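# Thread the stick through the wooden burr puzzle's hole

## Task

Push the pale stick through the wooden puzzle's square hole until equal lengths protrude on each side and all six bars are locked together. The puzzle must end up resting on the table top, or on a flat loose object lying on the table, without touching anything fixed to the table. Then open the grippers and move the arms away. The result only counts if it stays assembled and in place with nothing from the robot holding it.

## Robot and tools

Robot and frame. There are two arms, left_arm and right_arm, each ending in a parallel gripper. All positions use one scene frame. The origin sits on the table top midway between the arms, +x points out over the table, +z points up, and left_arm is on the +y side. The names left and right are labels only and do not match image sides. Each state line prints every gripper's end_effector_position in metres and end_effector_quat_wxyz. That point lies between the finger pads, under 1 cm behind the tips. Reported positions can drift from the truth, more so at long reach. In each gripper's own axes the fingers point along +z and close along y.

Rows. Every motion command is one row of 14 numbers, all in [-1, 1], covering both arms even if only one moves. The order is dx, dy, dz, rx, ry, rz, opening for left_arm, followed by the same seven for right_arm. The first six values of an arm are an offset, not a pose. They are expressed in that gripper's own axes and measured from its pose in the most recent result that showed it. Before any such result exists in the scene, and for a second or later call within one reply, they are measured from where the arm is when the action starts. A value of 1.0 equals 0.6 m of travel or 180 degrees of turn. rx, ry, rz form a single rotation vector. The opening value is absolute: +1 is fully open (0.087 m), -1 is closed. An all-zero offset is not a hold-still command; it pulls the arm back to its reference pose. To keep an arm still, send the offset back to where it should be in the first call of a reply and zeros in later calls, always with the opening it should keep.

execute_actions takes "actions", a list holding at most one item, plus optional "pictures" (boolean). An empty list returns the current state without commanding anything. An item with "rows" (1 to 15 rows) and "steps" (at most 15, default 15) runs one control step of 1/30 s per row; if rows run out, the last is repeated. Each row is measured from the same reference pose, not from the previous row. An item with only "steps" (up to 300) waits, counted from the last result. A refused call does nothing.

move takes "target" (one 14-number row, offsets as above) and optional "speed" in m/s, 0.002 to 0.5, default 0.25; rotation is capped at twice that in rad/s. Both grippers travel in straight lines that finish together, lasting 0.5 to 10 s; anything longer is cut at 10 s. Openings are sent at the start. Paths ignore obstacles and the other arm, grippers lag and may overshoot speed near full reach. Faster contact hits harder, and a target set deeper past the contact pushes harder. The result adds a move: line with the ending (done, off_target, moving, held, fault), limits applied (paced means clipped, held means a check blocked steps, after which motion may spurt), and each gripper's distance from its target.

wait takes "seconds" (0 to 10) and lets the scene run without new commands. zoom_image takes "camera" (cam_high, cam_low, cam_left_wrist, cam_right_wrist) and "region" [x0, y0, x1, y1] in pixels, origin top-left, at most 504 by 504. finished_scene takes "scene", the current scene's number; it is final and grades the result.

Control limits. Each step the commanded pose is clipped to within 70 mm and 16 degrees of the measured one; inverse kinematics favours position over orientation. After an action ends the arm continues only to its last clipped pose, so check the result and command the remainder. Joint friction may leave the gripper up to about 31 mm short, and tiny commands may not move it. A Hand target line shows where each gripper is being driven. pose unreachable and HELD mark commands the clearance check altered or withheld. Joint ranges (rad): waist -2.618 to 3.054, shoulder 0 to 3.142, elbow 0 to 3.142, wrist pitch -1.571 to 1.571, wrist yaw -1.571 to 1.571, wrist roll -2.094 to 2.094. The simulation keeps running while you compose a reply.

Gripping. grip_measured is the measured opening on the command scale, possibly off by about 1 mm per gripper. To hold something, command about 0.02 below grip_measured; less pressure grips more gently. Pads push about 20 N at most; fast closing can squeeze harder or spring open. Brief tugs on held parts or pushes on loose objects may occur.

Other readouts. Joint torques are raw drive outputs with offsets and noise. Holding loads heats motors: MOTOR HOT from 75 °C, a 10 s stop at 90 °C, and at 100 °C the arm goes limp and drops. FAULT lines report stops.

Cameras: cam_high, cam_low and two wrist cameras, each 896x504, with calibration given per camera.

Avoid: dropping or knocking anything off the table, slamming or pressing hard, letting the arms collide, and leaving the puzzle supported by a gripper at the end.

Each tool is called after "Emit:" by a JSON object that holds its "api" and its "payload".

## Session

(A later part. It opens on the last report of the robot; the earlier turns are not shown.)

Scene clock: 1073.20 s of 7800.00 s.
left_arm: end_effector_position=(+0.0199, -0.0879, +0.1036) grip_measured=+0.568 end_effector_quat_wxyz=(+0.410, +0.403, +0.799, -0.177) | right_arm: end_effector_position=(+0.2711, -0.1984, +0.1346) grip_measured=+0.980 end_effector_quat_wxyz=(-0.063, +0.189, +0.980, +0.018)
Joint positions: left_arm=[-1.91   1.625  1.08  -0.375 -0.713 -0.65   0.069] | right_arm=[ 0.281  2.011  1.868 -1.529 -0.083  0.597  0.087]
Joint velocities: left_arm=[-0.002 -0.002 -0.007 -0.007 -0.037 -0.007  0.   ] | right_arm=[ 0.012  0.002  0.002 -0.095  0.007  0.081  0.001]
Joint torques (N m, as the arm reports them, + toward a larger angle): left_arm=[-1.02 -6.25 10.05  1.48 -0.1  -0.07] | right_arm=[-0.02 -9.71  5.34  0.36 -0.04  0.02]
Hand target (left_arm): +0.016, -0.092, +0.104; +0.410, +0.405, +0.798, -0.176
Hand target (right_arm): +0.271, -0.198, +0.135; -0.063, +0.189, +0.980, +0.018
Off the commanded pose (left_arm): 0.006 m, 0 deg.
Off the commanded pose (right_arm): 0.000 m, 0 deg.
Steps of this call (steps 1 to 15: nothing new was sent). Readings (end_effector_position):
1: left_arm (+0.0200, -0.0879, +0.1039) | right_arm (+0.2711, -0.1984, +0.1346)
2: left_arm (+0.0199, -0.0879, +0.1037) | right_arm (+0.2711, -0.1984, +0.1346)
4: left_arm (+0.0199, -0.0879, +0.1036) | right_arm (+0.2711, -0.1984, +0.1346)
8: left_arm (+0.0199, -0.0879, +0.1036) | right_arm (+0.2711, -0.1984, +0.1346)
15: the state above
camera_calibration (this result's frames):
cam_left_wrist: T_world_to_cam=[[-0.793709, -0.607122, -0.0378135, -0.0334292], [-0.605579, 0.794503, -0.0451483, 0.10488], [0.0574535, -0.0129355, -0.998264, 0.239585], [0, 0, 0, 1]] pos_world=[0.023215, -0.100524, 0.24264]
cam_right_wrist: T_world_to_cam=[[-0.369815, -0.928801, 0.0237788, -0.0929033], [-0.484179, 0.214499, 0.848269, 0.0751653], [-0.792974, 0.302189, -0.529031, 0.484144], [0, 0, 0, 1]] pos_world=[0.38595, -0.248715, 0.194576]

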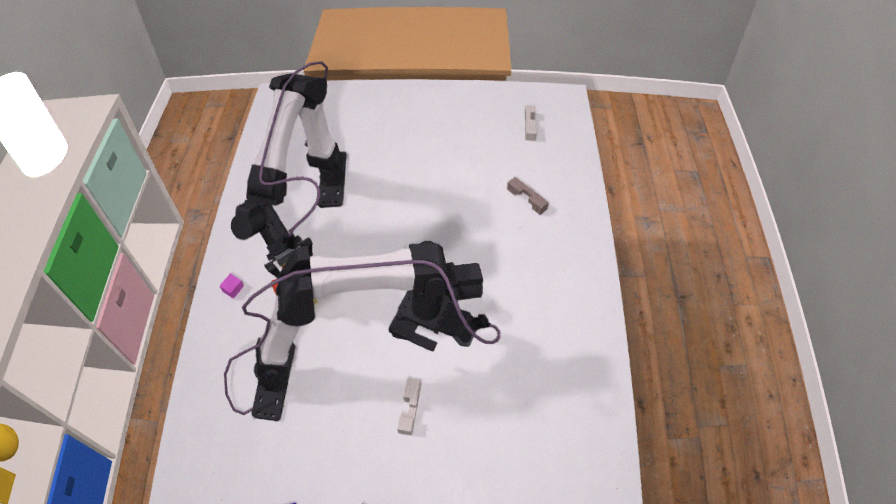

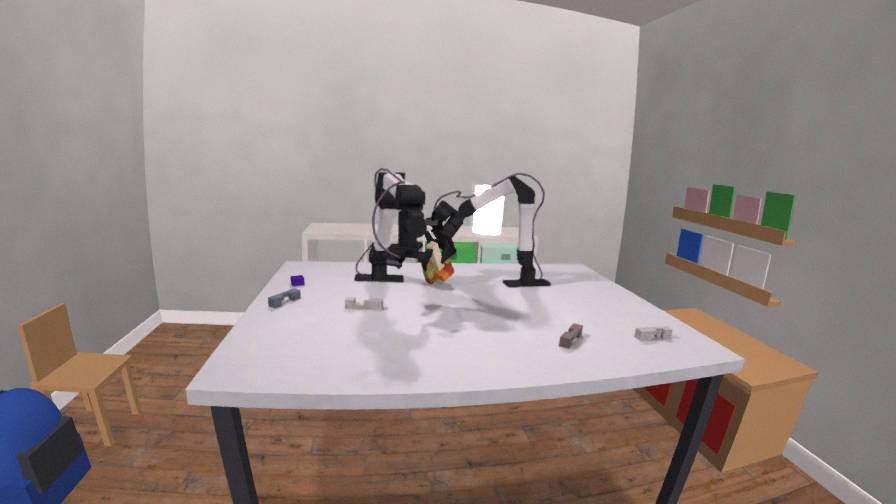

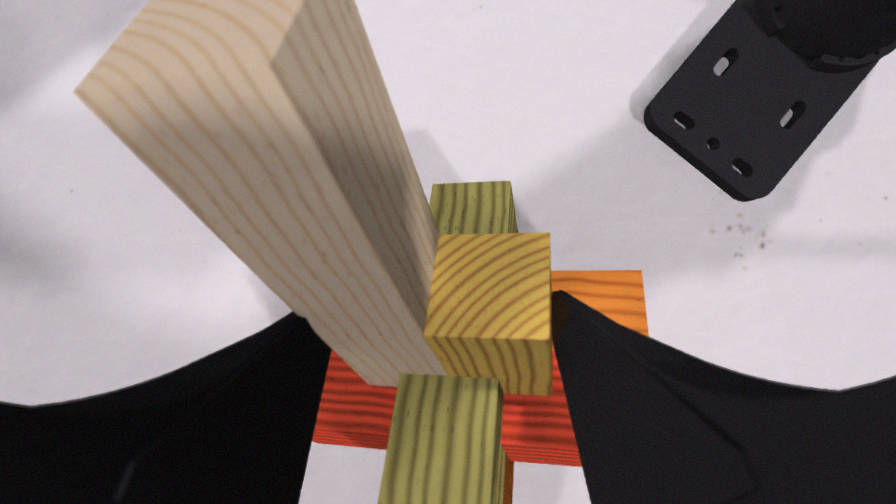

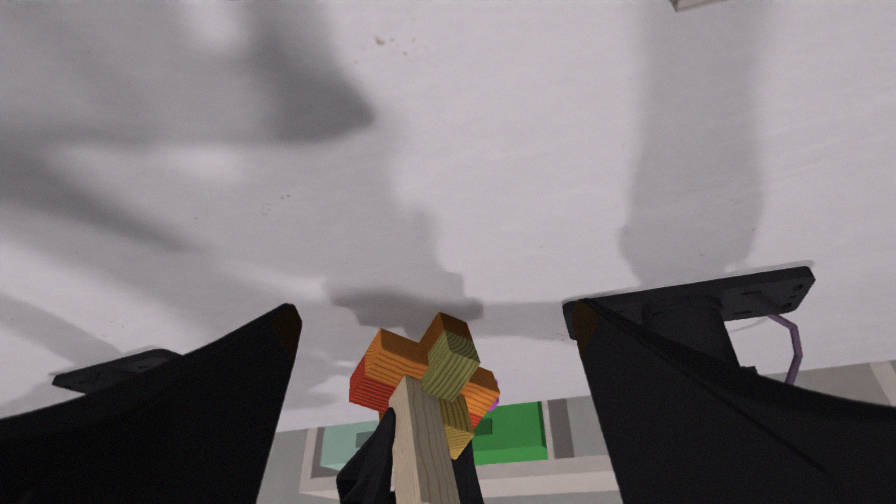

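Emit:
{"api": "move", "payload": {"target": [0,-0.024,0,0,0,0,0.50, 0,0,0,0,0,0,1], "speed": 0.03}}

Scene clock: 1076.73 s of 7800.00 s.
left_arm: end_effector_position=(+0.0134, -0.0962, +0.1068) grip_measured=+0.501 end_effector_quat_wxyz=(+0.414, +0.398, +0.798, -0.183) | right_arm: end_effector_position=(+0.2711, -0.1984, +0.1346) grip_measured=+0.980 end_effector_quat_wxyz=(-0.063, +0.189, +0.980, +0.018)
Joint positions: left_arm=[-1.925  1.65   1.112 -0.376 -0.728 -0.666  0.066] | right_arm=[ 0.281  2.011  1.868 -1.529 -0.083  0.597  0.087]
Joint velocities: left_arm=[-0.012  0.012 -0.007  0.022  0.022 -0.022 -0.   ] | right_arm=[-0.007  0.007  0.012  0.037  0.007  0.022 -0.   ]
Joint torques (N m, as the arm reports them, + toward a larger angle): left_arm=[-1.47 -6.78  9.34  1.33 -0.08 -0.09] | right_arm=[-0.09 -9.54  5.39  0.38 -0.06  0.09]
Hand target (left_arm): +0.009, -0.097, +0.103; +0.410, +0.403, +0.799, -0.177
Hand target (right_arm): +0.271, -0.198, +0.135; -0.063, +0.189, +0.980, +0.018
Off the commanded pose (left_arm): 0.006 m, 1 deg.
Off the commanded pose (right_arm): 0.000 m, 0 deg.
move: done
camera_calibration (this result's frames):
cam_left_wrist: T_world_to_cam=[[-0.791532, -0.610541, -0.0267546, -0.0450518], [-0.608419, 0.791386, -0.0594526, 0.108941], [0.0574715, -0.0307807, -0.997873, 0.241275], [0, 0, 0, 1]] pos_world=[0.0167556, -0.106294, 0.246033]
cam_right_wrist: T_world_to_cam=[[-0.369815, -0.928801, 0.0237788, -0.0929033], [-0.484179, 0.214499, 0.848269, 0.0751653], [-0.792974, 0.302189, -0.529031, 0.484144], [0, 0, 0, 1]] pos_world=[0.38595, -0.248715, 0.194576]

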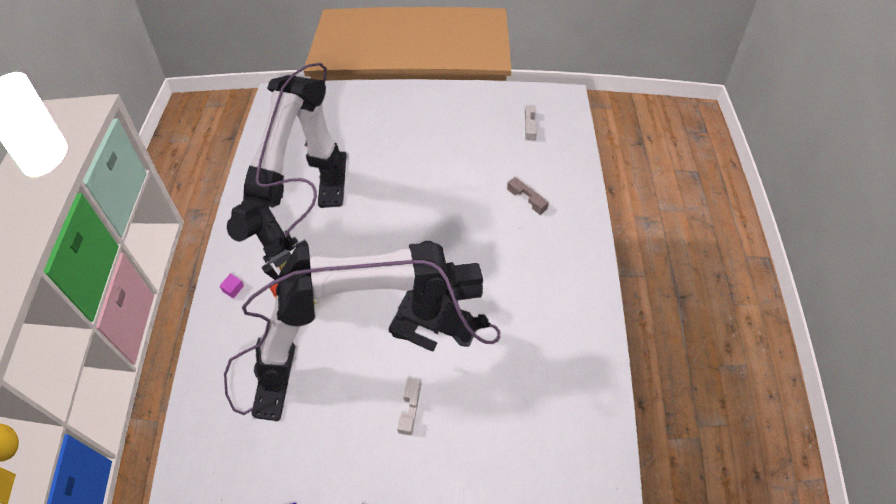

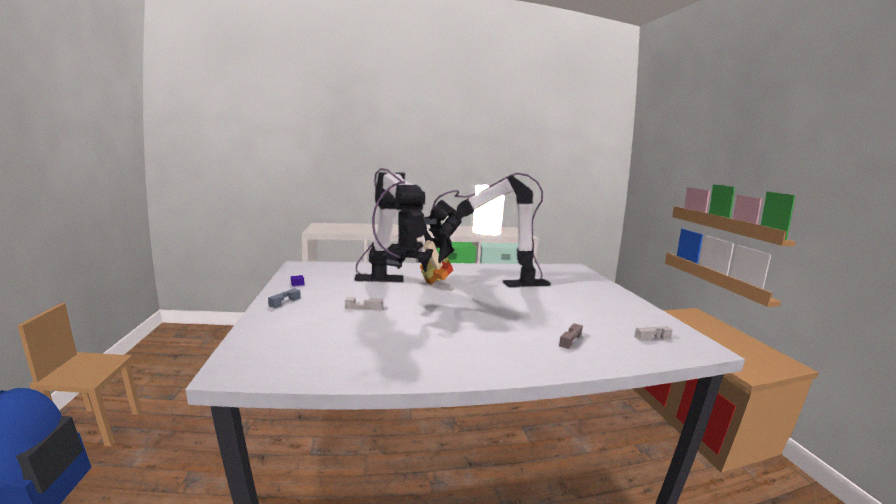

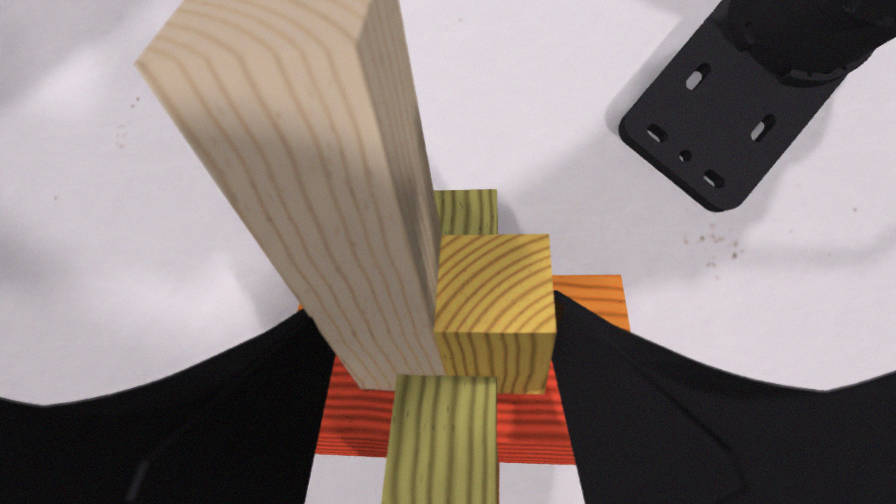

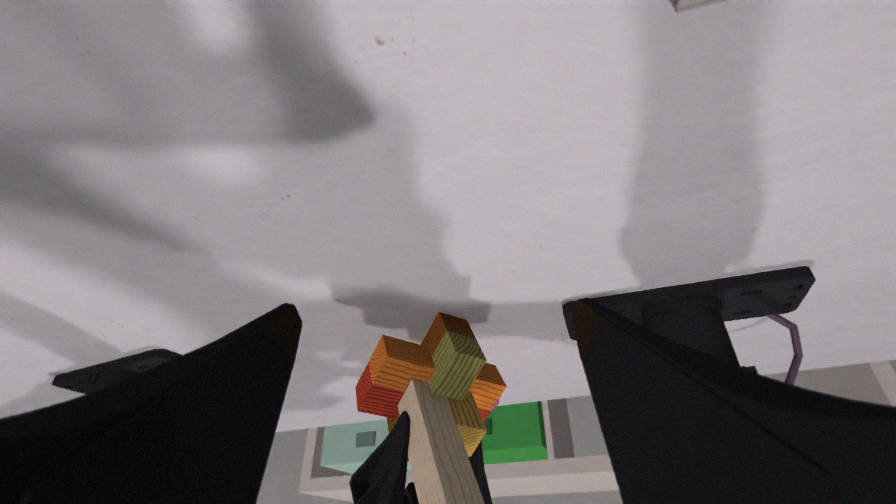

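Puzzle is upright again. Now squeeze.

Emit:
{"api": "execute_actions", "payload": {"actions": [{"rows": [[0,0,0,0,0,0,0.49,0,0,0,0,0,0,1],[0,0,0,0,0,0,0.48,0,0,0,0,0,0,1],[0,0,0,0,0,0,0.47,0,0,0,0,0,0,1],[0,0,0,0,0,0,0.46,0,0,0,0,0,0,1],[0,0,0,0,0,0,0.45,0,0,0,0,0,0,1],[0,0,0,0,0,0,0.44,0,0,0,0,0,0,1],[0,0,0,0,0,0,0.43,0,0,0,0,0,0,1],[0,0,0,0,0,0,0.42,0,0,0,0,0,0,1],[0,0,0,0,0,0,0.41,0,0,0,0,0,0,1],[0,0,0,0,0,0,0.40,0,0,0,0,0,0,1],[0,0,0,0,0,0,0.39,0,0,0,0,0,0,1],[0,0,0,0,0,0,0.38,0,0,0,0,0,0,1]], "steps": 15}]}}

Emit:
{"api": "zoom_image", "payload": {"camera": "cam_left_wrist", "region": [300, 280, 600, 480]}}

Emit:
{"api": "zoom_image", "payload": {"camera": "cam_right_wrist", "region": [350, 300, 530, 504]}}

Scene clock: 1085.77 s of 7800.00 s.
left_arm: end_effector_position=(+0.0133, -0.0963, +0.1068) grip_measured=+0.475 end_effector_quat_wxyz=(+0.413, +0.397, +0.798, -0.184) | right_arm: end_effector_position=(+0.2711, -0.1984, +0.1346) grip_measured=+0.980 end_effector_quat_wxyz=(-0.063, +0.189, +0.980, +0.018)
Joint positions: left_arm=[-1.925  1.65   1.112 -0.376 -0.728 -0.668  0.065] | right_arm=[ 0.281  2.011  1.868 -1.529 -0.083  0.597  0.087]
Joint velocities: left_arm=[ 0.002 -0.012 -0.007 -0.051 -0.022 -0.066  0.001] | right_arm=[ 0.007 -0.002  0.007  0.022 -0.081  0.081  0.001]
Joint torques (N m, as the arm reports them, + toward a larger angle): left_arm=[-0.13 -8.42  8.04  1.58 -0.07  0.06] | right_arm=[ 0.01 -9.58  5.22  0.34 -0.06  0.02]
Hand target (left_arm): +0.013, -0.096, +0.107; +0.414, +0.398, +0.798, -0.183
Hand target (right_arm): +0.271, -0.198, +0.135; -0.063, +0.189, +0.980, +0.018
Off the commanded pose (left_arm): 0.000 m, 0 deg.
Off the commanded pose (right_arm): 0.000 m, 0 deg.
Steps of this call (steps 1 to 90: nothing new was sent; then 5.53 s passed at rest; steps 91 to 105: all 15 steps of this action). Readings (end_effector_position):
91: left_arm (+0.0133, -0.0963, +0.1068) | right_arm (+0.2711, -0.1984, +0.1346)
92: left_arm (+0.0133, -0.0963, +0.1068) | right_arm (+0.2711, -0.1984, +0.1346)
94: left_arm (+0.0133, -0.0963, +0.1068) | right_arm (+0.2711, -0.1984, +0.1346)
98: left_arm (+0.0133, -0.0963, +0.1068) | right_arm (+0.2711, -0.1984, +0.1346)
105: the state above
camera_calibration (this result's frames):
cam_left_wrist: T_world_to_cam=[[-0.790875, -0.611459, -0.0252171, -0.0453925], [-0.609381, 0.790641, -0.0595066, 0.108889], [0.0563235, -0.0316954, -0.997909, 0.241205], [0, 0, 0, 1]] pos_world=[0.0168695, -0.106203, 0.246036]
cam_right_wrist: T_world_to_cam=[[-0.369815, -0.928801, 0.0237788, -0.0929033], [-0.484179, 0.214499, 0.848269, 0.0751653], [-0.792974, 0.302189, -0.529031, 0.484144], [0, 0, 0, 1]] pos_world=[0.38595, -0.248715, 0.194576]

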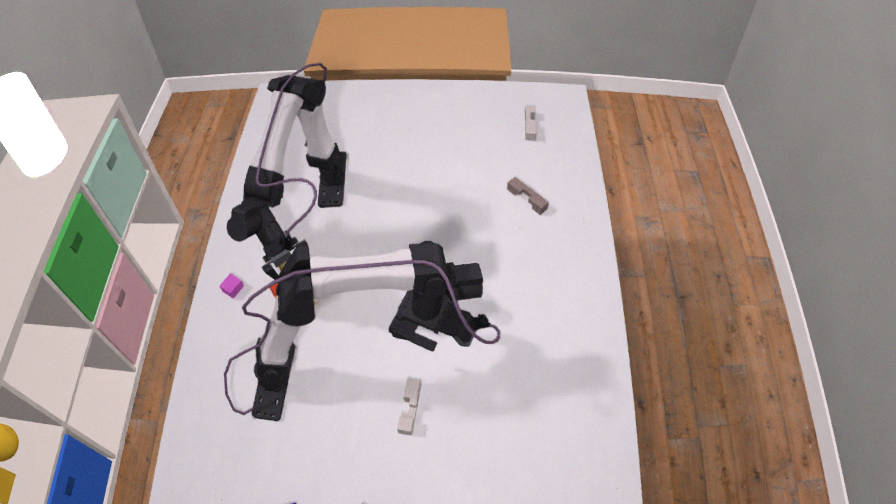

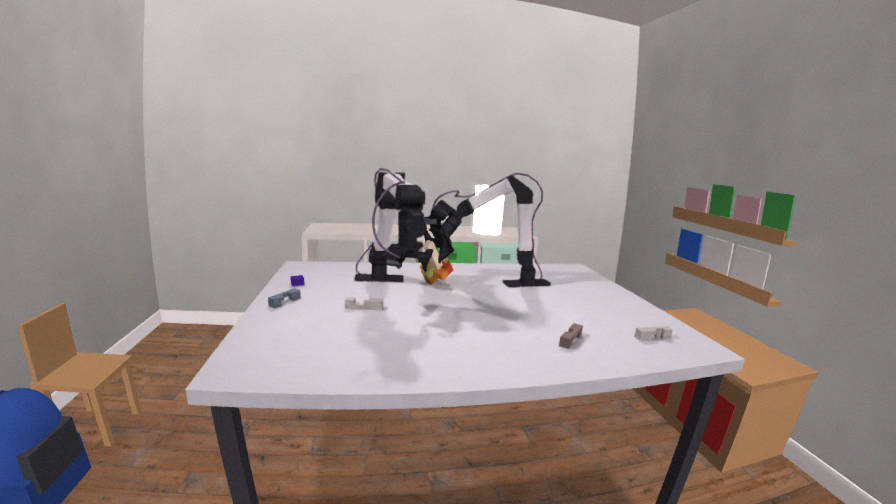

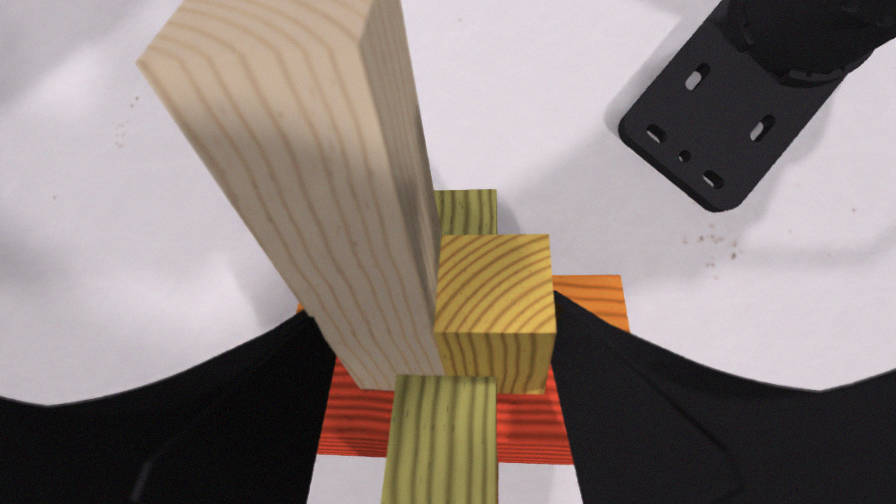

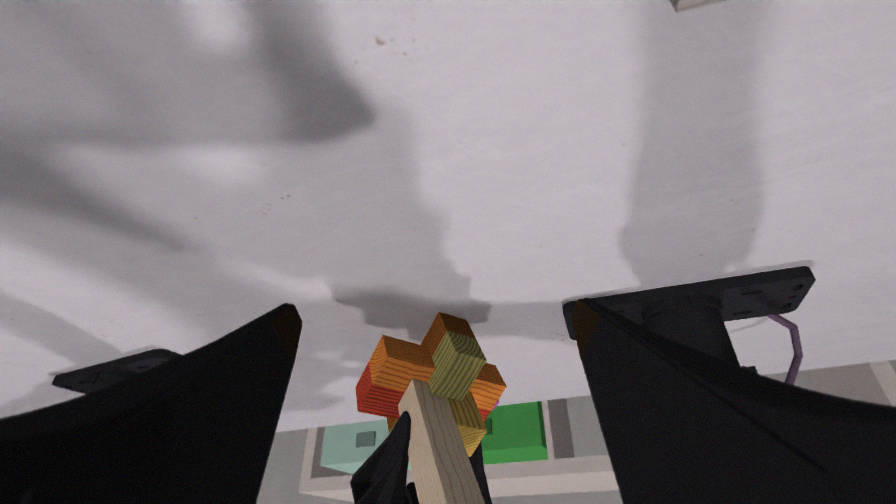

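Region (300, 280, 600, 480) of cam_left_wrist's 896x504 image, scaled by 1.680, with more detail than that image has.

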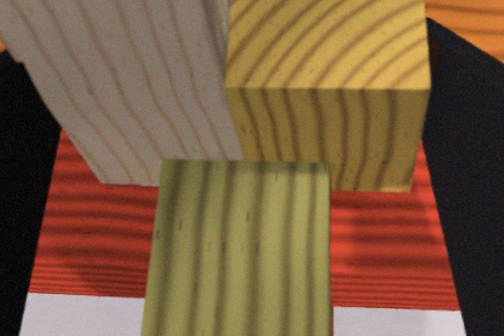

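Region (350, 300, 530, 504) of cam_right_wrist's 896x504 image, scaled by 2.471, with more detail than that image has; it fills the left 445 columns of this view, and the rest is white.

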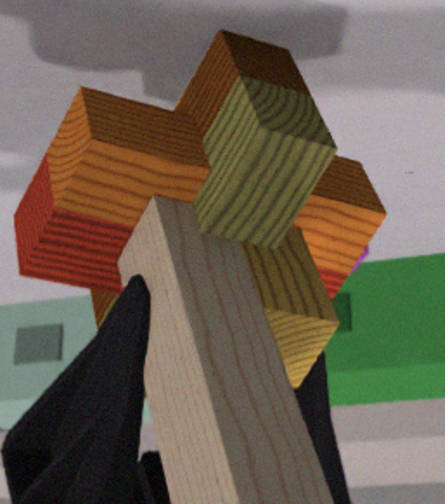

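Emit:
{"api": "zoom_image", "payload": {"camera": "cam_right_wrist", "region": [380, 360, 450, 430]}}

Emit:
{"api": "zoom_image", "payload": {"camera": "cam_left_wrist", "region": [320, 340, 420, 420]}}

Region (380, 360, 450, 430) of cam_right_wrist's 896x504 image, scaled by 7.200, with more detail than that image has.

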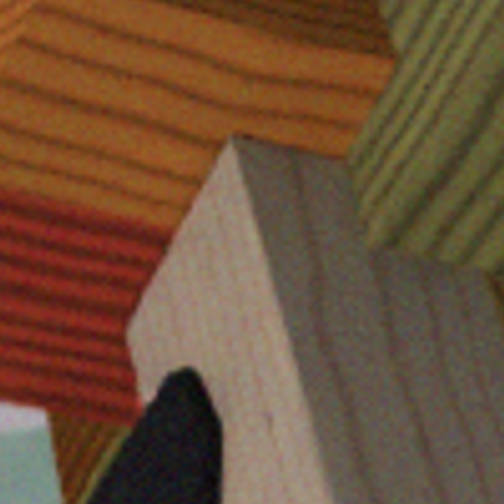

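Region (320, 340, 420, 420) of cam_left_wrist's 896x504 image, scaled by 5.040, with more detail than that image has; it fills the top 403 rows of this view, and the rest is white.

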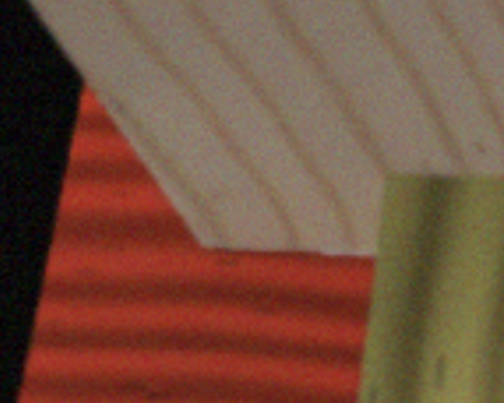

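Emit:
{"api": "execute_actions", "payload": {"actions": [{"rows": [[0,0,0,0,0,0,0.50,0,0,0,0,0,0,1]], "steps": 15}]}}

Scene clock: 1107.67 s of 7800.00 s.
left_arm: end_effector_position=(+0.0133, -0.0963, +0.1068) grip_measured=+0.501 end_effector_quat_wxyz=(+0.413, +0.397, +0.798, -0.184) | right_arm: end_effector_position=(+0.2711, -0.1984, +0.1346) grip_measured=+0.980 end_effector_quat_wxyz=(-0.063, +0.189, +0.980, +0.018)
Joint positions: left_arm=[-1.925  1.65   1.112 -0.376 -0.728 -0.668  0.066] | right_arm=[ 0.281  2.011  1.868 -1.529 -0.083  0.597  0.087]
Joint velocities: left_arm=[-0.002 -0.002  0.012  0.037  0.007  0.007 -0.   ] | right_arm=[ 0.007  0.022  0.007 -0.095 -0.037 -0.051 -0.   ]
Joint torques (N m, as the arm reports them, + toward a larger angle): left_arm=[-0.5  -8.24  8.08  1.68 -0.02 -0.01] | right_arm=[-0.22 -9.63  5.34  0.32 -0.08  0.05]
Hand target (left_arm): +0.013, -0.096, +0.107; +0.413, +0.397, +0.798, -0.184
Hand target (right_arm): +0.271, -0.198, +0.135; -0.063, +0.189, +0.980, +0.018
Off the commanded pose (left_arm): 0.000 m, 0 deg.
Off the commanded pose (right_arm): 0.000 m, 0 deg.
Steps of this call (steps 1 to 90: nothing new was sent; then 18.40 s passed at rest; steps 91 to 105: all 15 steps of this action). Readings (end_effector_position):
91: left_arm (+0.0133, -0.0963, +0.1068) | right_arm (+0.2711, -0.1984, +0.1346)
92: left_arm (+0.0133, -0.0963, +0.1068) | right_arm (+0.2711, -0.1984, +0.1346)
94: left_arm (+0.0133, -0.0963, +0.1068) | right_arm (+0.2711, -0.1984, +0.1346)
98: left_arm (+0.0133, -0.0963, +0.1068) | right_arm (+0.2711, -0.1984, +0.1346)
105: the state above
camera_calibration (this result's frames):
cam_left_wrist: T_world_to_cam=[[-0.790875, -0.611459, -0.0252171, -0.0453925], [-0.609381, 0.790641, -0.0595066, 0.108889], [0.0563235, -0.0316954, -0.997909, 0.241205], [0, 0, 0, 1]] pos_world=[0.0168695, -0.106203, 0.246036]
cam_right_wrist: T_world_to_cam=[[-0.369815, -0.928801, 0.0237788, -0.0929033], [-0.484179, 0.214499, 0.848269, 0.0751653], [-0.792974, 0.302189, -0.529031, 0.484144], [0, 0, 0, 1]] pos_world=[0.38595, -0.248715, 0.194576]

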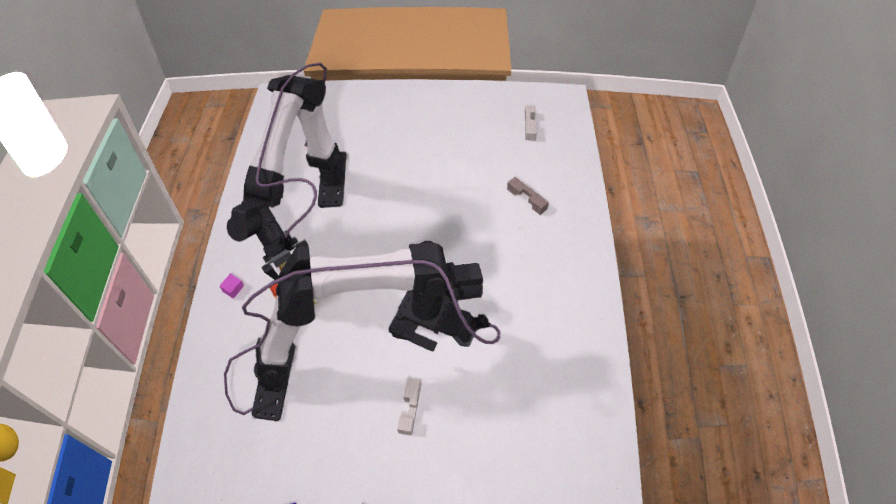

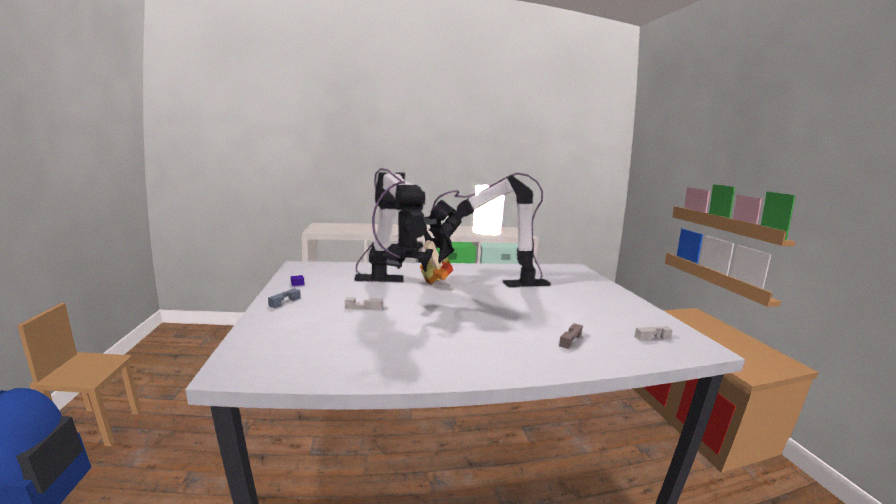

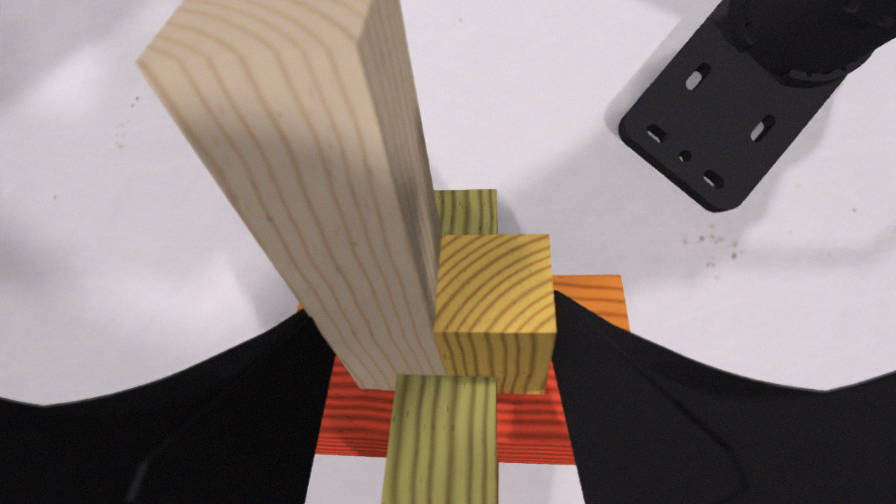

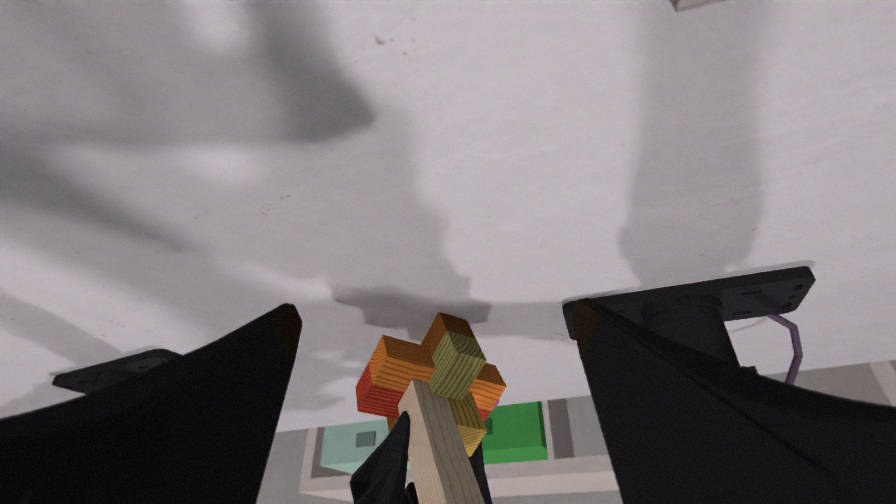

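Emit:
{"api": "move", "payload": {"target": [0,-0.021,0,0,0,-0.013,0.50, 0,0,0,0,0,0,-1], "speed": 0.03}}

Scene clock: 1226.23 s of 7800.00 s.
left_arm: end_effector_position=(+0.0073, -0.1011, +0.1055) grip_measured=+0.500 end_effector_quat_wxyz=(+0.409, +0.382, +0.806, -0.193) | right_arm: end_effector_position=(+0.2711, -0.1984, +0.1346) grip_measured=-1.000 end_effector_quat_wxyz=(-0.063, +0.189, +0.980, +0.018)
Joint positions: left_arm=[-1.935  1.669  1.128 -0.377 -0.733 -0.716  0.066] | right_arm=[ 0.281  2.011  1.868 -1.529 -0.083  0.597  0.   ]
Joint velocities: left_arm=[ 0.012 -0.012  0.012  0.022 -0.051 -0.066  0.001] | right_arm=[ 0.017 -0.012  0.007 -0.022  0.022 -0.022  0.   ]
Joint torques (N m, as the arm reports them, + toward a larger angle): left_arm=[-1.23 -7.54  9.67  1.46 -0.17 -0.11] | right_arm=[ 0.02 -9.59  5.26  0.31 -0.07  0.  ]
Hand target (left_arm): +0.003, -0.104, +0.106; +0.409, +0.381, +0.806, -0.192
Hand target (right_arm): +0.271, -0.198, +0.135; -0.063, +0.189, +0.980, +0.018
Off the commanded pose (left_arm): 0.005 m, 0 deg.
Off the commanded pose (right_arm): 0.000 m, 0 deg.
After step 90, 114.67 s passed at rest.
move: done
camera_calibration (this result's frames):
cam_left_wrist: T_world_to_cam=[[-0.777911, -0.628313, 0.00882906, -0.058555], [-0.627591, 0.776163, -0.0608253, 0.107765], [0.0313645, -0.0528577, -0.998109, 0.238242], [0, 0, 0, 1]] pos_world=[0.0146093, -0.107841, 0.244864]
cam_right_wrist: T_world_to_cam=[[-0.369815, -0.928801, 0.0237788, -0.0929033], [-0.484179, 0.214499, 0.848269, 0.0751653], [-0.792974, 0.302189, -0.529031, 0.484144], [0, 0, 0, 1]] pos_world=[0.38595, -0.248715, 0.194576]

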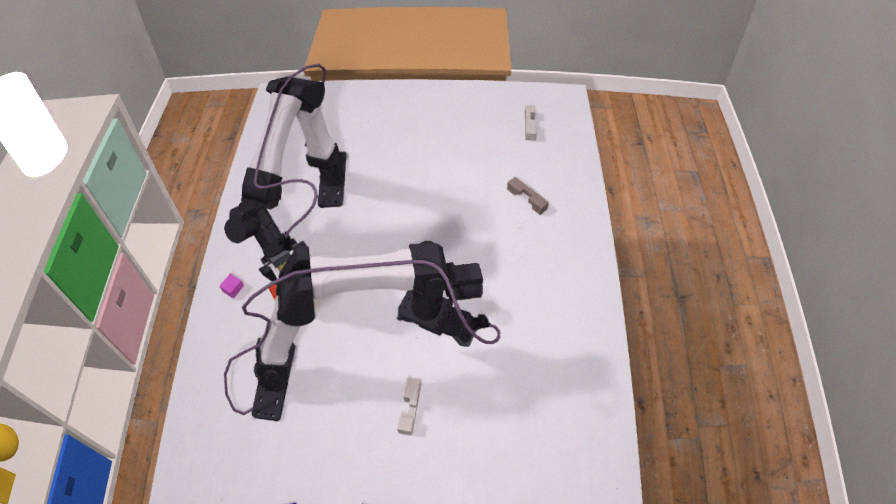

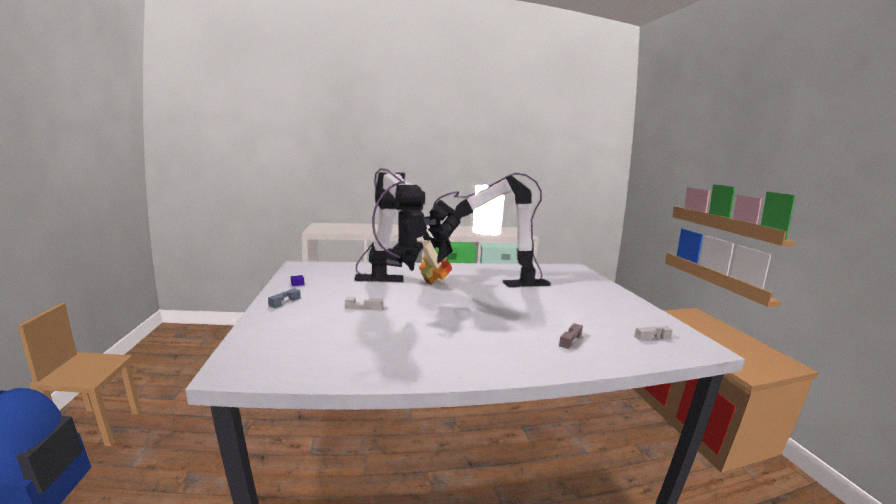

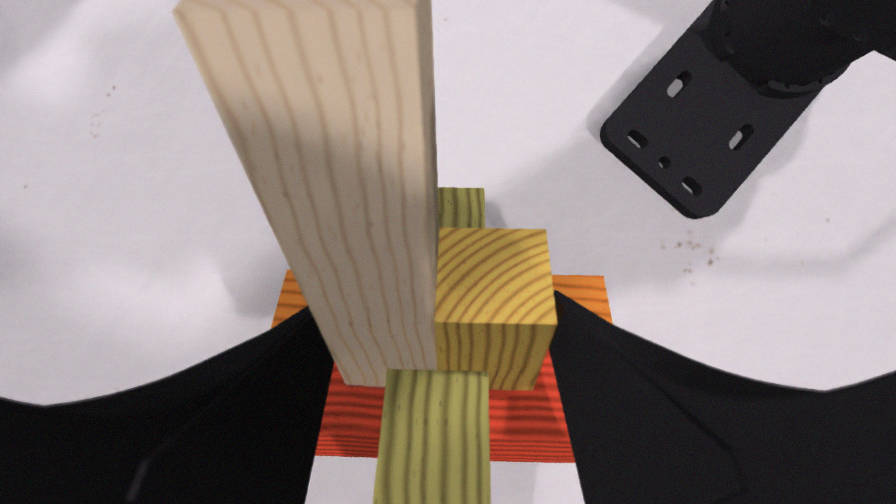

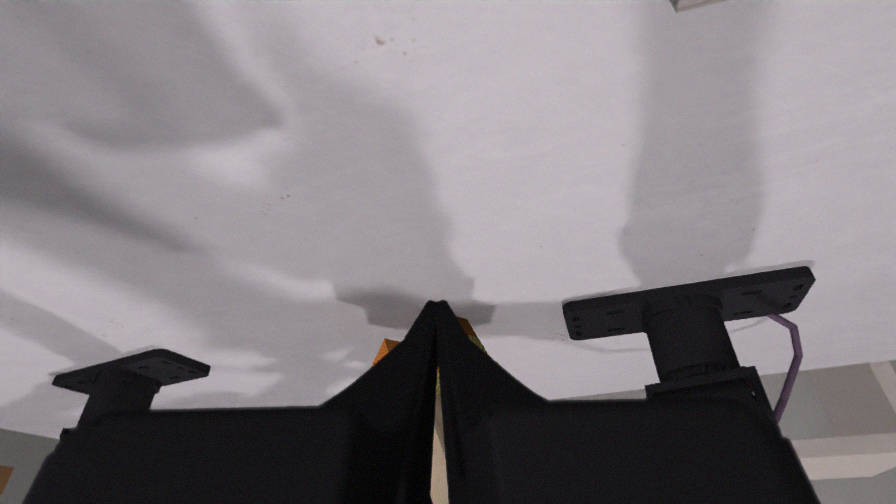

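Emit:
{"api": "move", "payload": {"target": [0,0,0,0,0,0,0.40, 0.319,-0.0852,-0.128,-0.2232,-0.1197,-0.2893,-1], "speed": 0.15}}

Scene clock: 1242.17 s of 7800.00 s.
left_arm: end_effector_position=(+0.0076, -0.1010, +0.1056) grip_measured=+0.430 end_effector_quat_wxyz=(+0.410, +0.381, +0.806, -0.193) | right_arm: end_effector_position=(+0.0901, -0.1778, +0.2333) grip_measured=-1.000 end_effector_quat_wxyz=(+0.199, -0.244, +0.890, +0.329)
Joint positions: left_arm=[-1.935  1.669  1.128 -0.378 -0.734 -0.719  0.063] | right_arm=[ 0.226  0.982  1.208 -1.388 -0.696 -0.22   0.   ]
Joint velocities: left_arm=[-0.012  0.012  0.002  0.007 -0.022  0.051 -0.001] | right_arm=[-0.007 -0.012  0.027 -0.037 -0.007 -0.022  0.   ]
Joint torques (N m, as the arm reports them, + toward a larger angle): left_arm=[-0.38 -8.63  7.92  1.62 -0.11  0.  ] | right_arm=[-0.75 -1.63  3.82  1.34 -0.5  -0.06]
Hand target (left_arm): +0.007, -0.101, +0.106; +0.409, +0.382, +0.806, -0.193
Hand target (right_arm): +0.084, -0.179, +0.229; +0.191, -0.242, +0.891, +0.332
Off the commanded pose (left_arm): 0.000 m, 0 deg.
Off the commanded pose (right_arm): 0.006 m, 1 deg.
After step 90, 8.43 s passed at rest.
move: done
camera_calibration (this result's frames):
cam_left_wrist: T_world_to_cam=[[-0.776191, -0.630431, 0.00918409, -0.0584925], [-0.629704, 0.774401, -0.0614436, 0.107713], [0.0316238, -0.0534752, -0.998068, 0.238195], [0, 0, 0, 1]] pos_world=[0.0148936, -0.107551, 0.24489]
cam_right_wrist: T_world_to_cam=[[0.556984, -0.689029, -0.46369, -0.0702459], [-0.675225, -0.700761, 0.230228, -0.101953], [-0.48357, 0.184862, -0.855562, 0.414068], [0, 0, 0, 1]] pos_world=[0.170516, -0.196391, 0.345161]

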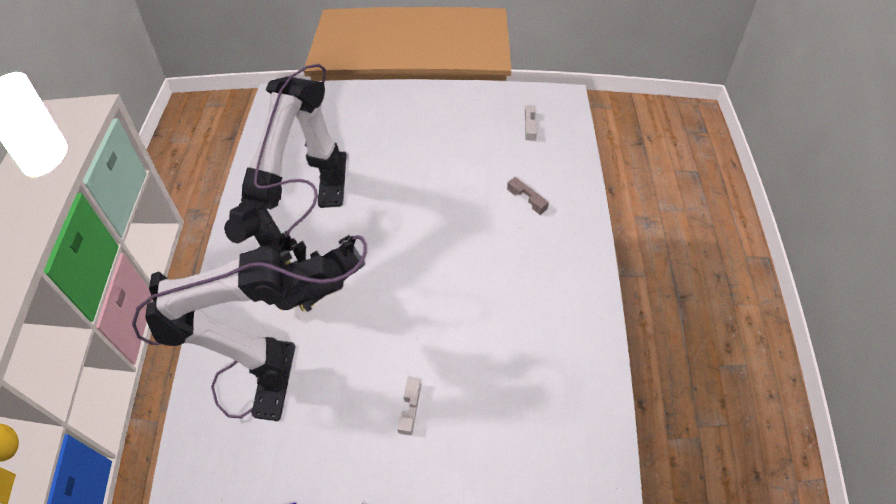

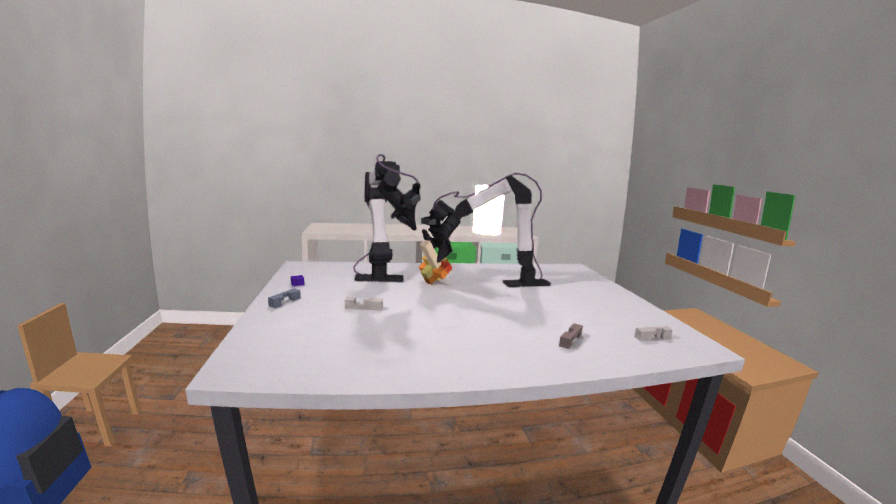

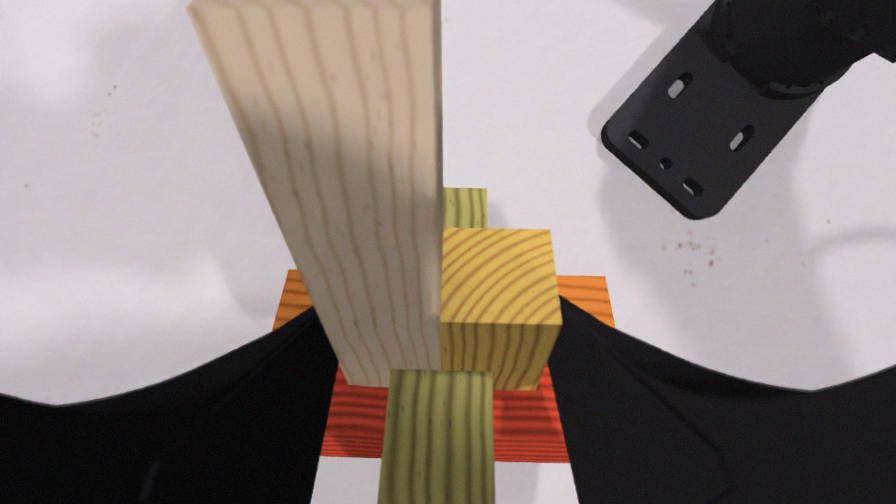

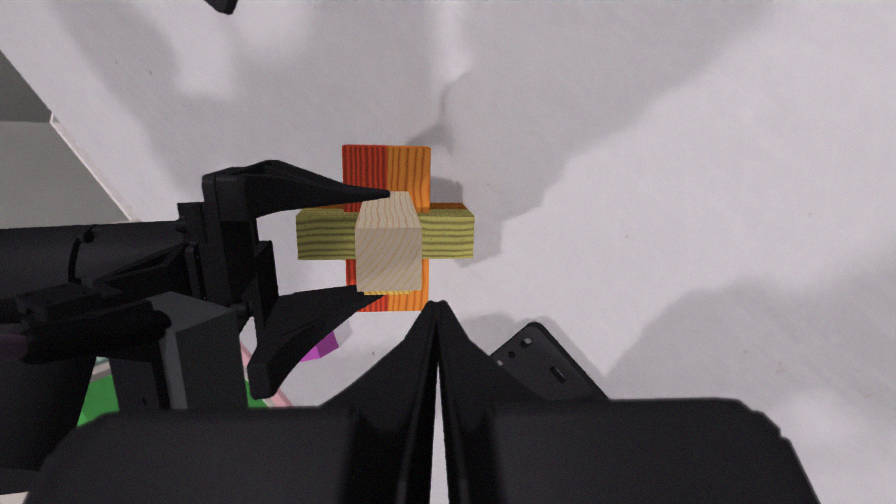

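Emit:
{"api": "move", "payload": {"target": [0,0,0,0,0,0,0.40, 0.0625,0.0357,0.0695,0,0,0,-1], "speed": 0.06}}

Scene clock: 1259.10 s of 7800.00 s.
left_arm: end_effector_position=(+0.0076, -0.1010, +0.1056) grip_measured=+0.430 end_effector_quat_wxyz=(+0.410, +0.381, +0.806, -0.193) | right_arm: end_effector_position=(+0.0571, -0.1484, +0.1957) grip_measured=-1.000 end_effector_quat_wxyz=(+0.192, -0.246, +0.893, +0.324)
Joint positions: left_arm=[-1.935  1.669  1.128 -0.378 -0.734 -0.719  0.063] | right_arm=[ 0.565  0.801  0.97  -1.144 -0.525  0.131  0.   ]
Joint velocities: left_arm=[ 0.012 -0.007 -0.002  0.022  0.051  0.081 -0.   ] | right_arm=[-0.007  0.002  0.002  0.007 -0.007  0.007  0.   ]
Joint torques (N m, as the arm reports them, + toward a larger angle): left_arm=[-0.24 -8.3   8.1   1.61 -0.17 -0.01] | right_arm=[ 0.56 -1.11  4.38  2.07 -0.25  0.09]
Hand target (left_arm): +0.008, -0.101, +0.106; +0.410, +0.381, +0.806, -0.193
Hand target (right_arm): +0.057, -0.148, +0.192; +0.197, -0.246, +0.892, +0.324
Off the commanded pose (left_arm): 0.000 m, 0 deg.
Off the commanded pose (right_arm): 0.002 m, 1 deg.
After step 90, 12.40 s passed at rest.
move: done
camera_calibration (this result's frames):
cam_left_wrist: T_world_to_cam=[[-0.776191, -0.630431, 0.00918409, -0.0584925], [-0.629704, 0.774401, -0.0614436, 0.107713], [0.0316238, -0.0534752, -0.998068, 0.238195], [0, 0, 0, 1]] pos_world=[0.0148936, -0.107551, 0.24489]
cam_right_wrist: T_world_to_cam=[[0.555421, -0.693009, -0.459616, -0.0503197], [-0.669208, -0.700592, 0.247653, -0.0986427], [-0.493629, 0.170027, -0.85289, 0.35831], [0, 0, 0, 1]] pos_world=[0.138808, -0.164903, 0.306901]

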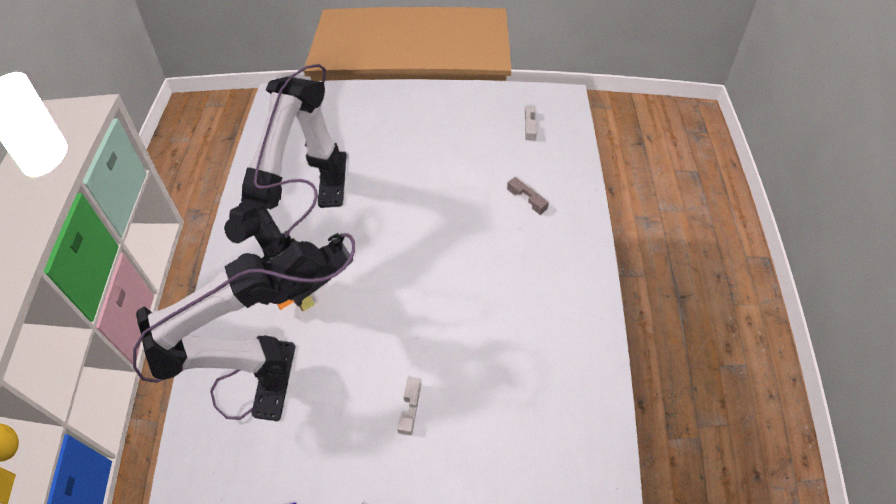

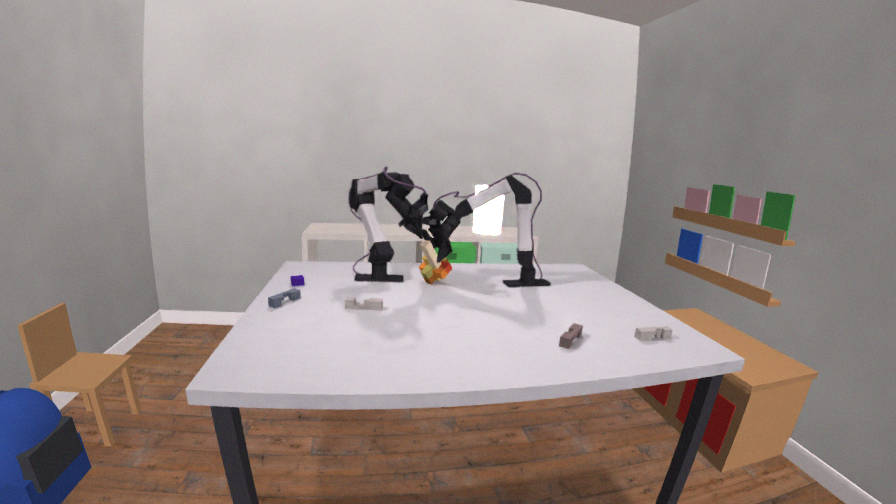

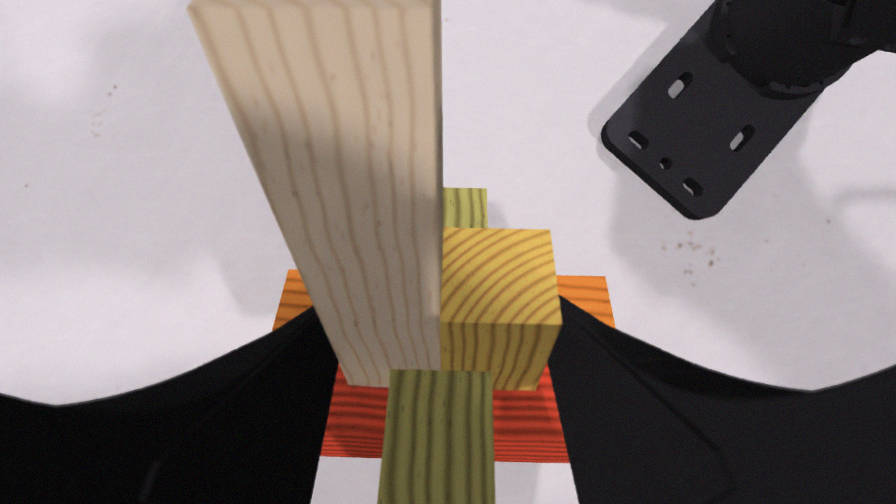

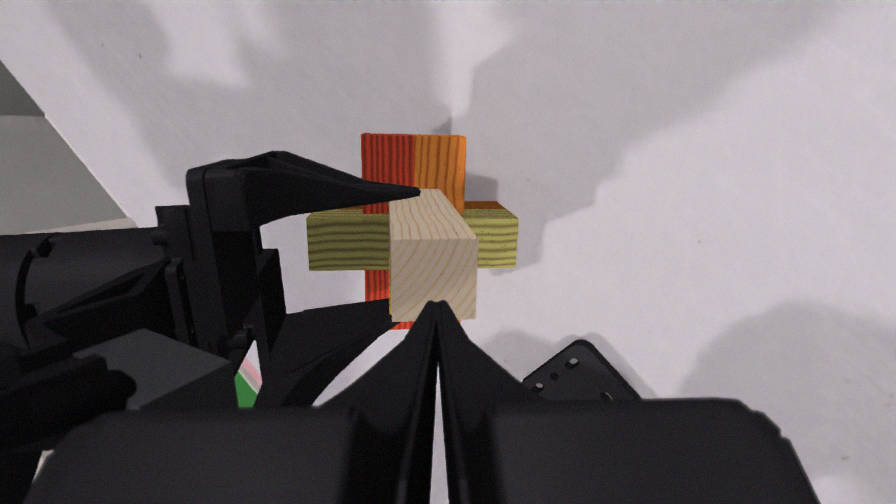

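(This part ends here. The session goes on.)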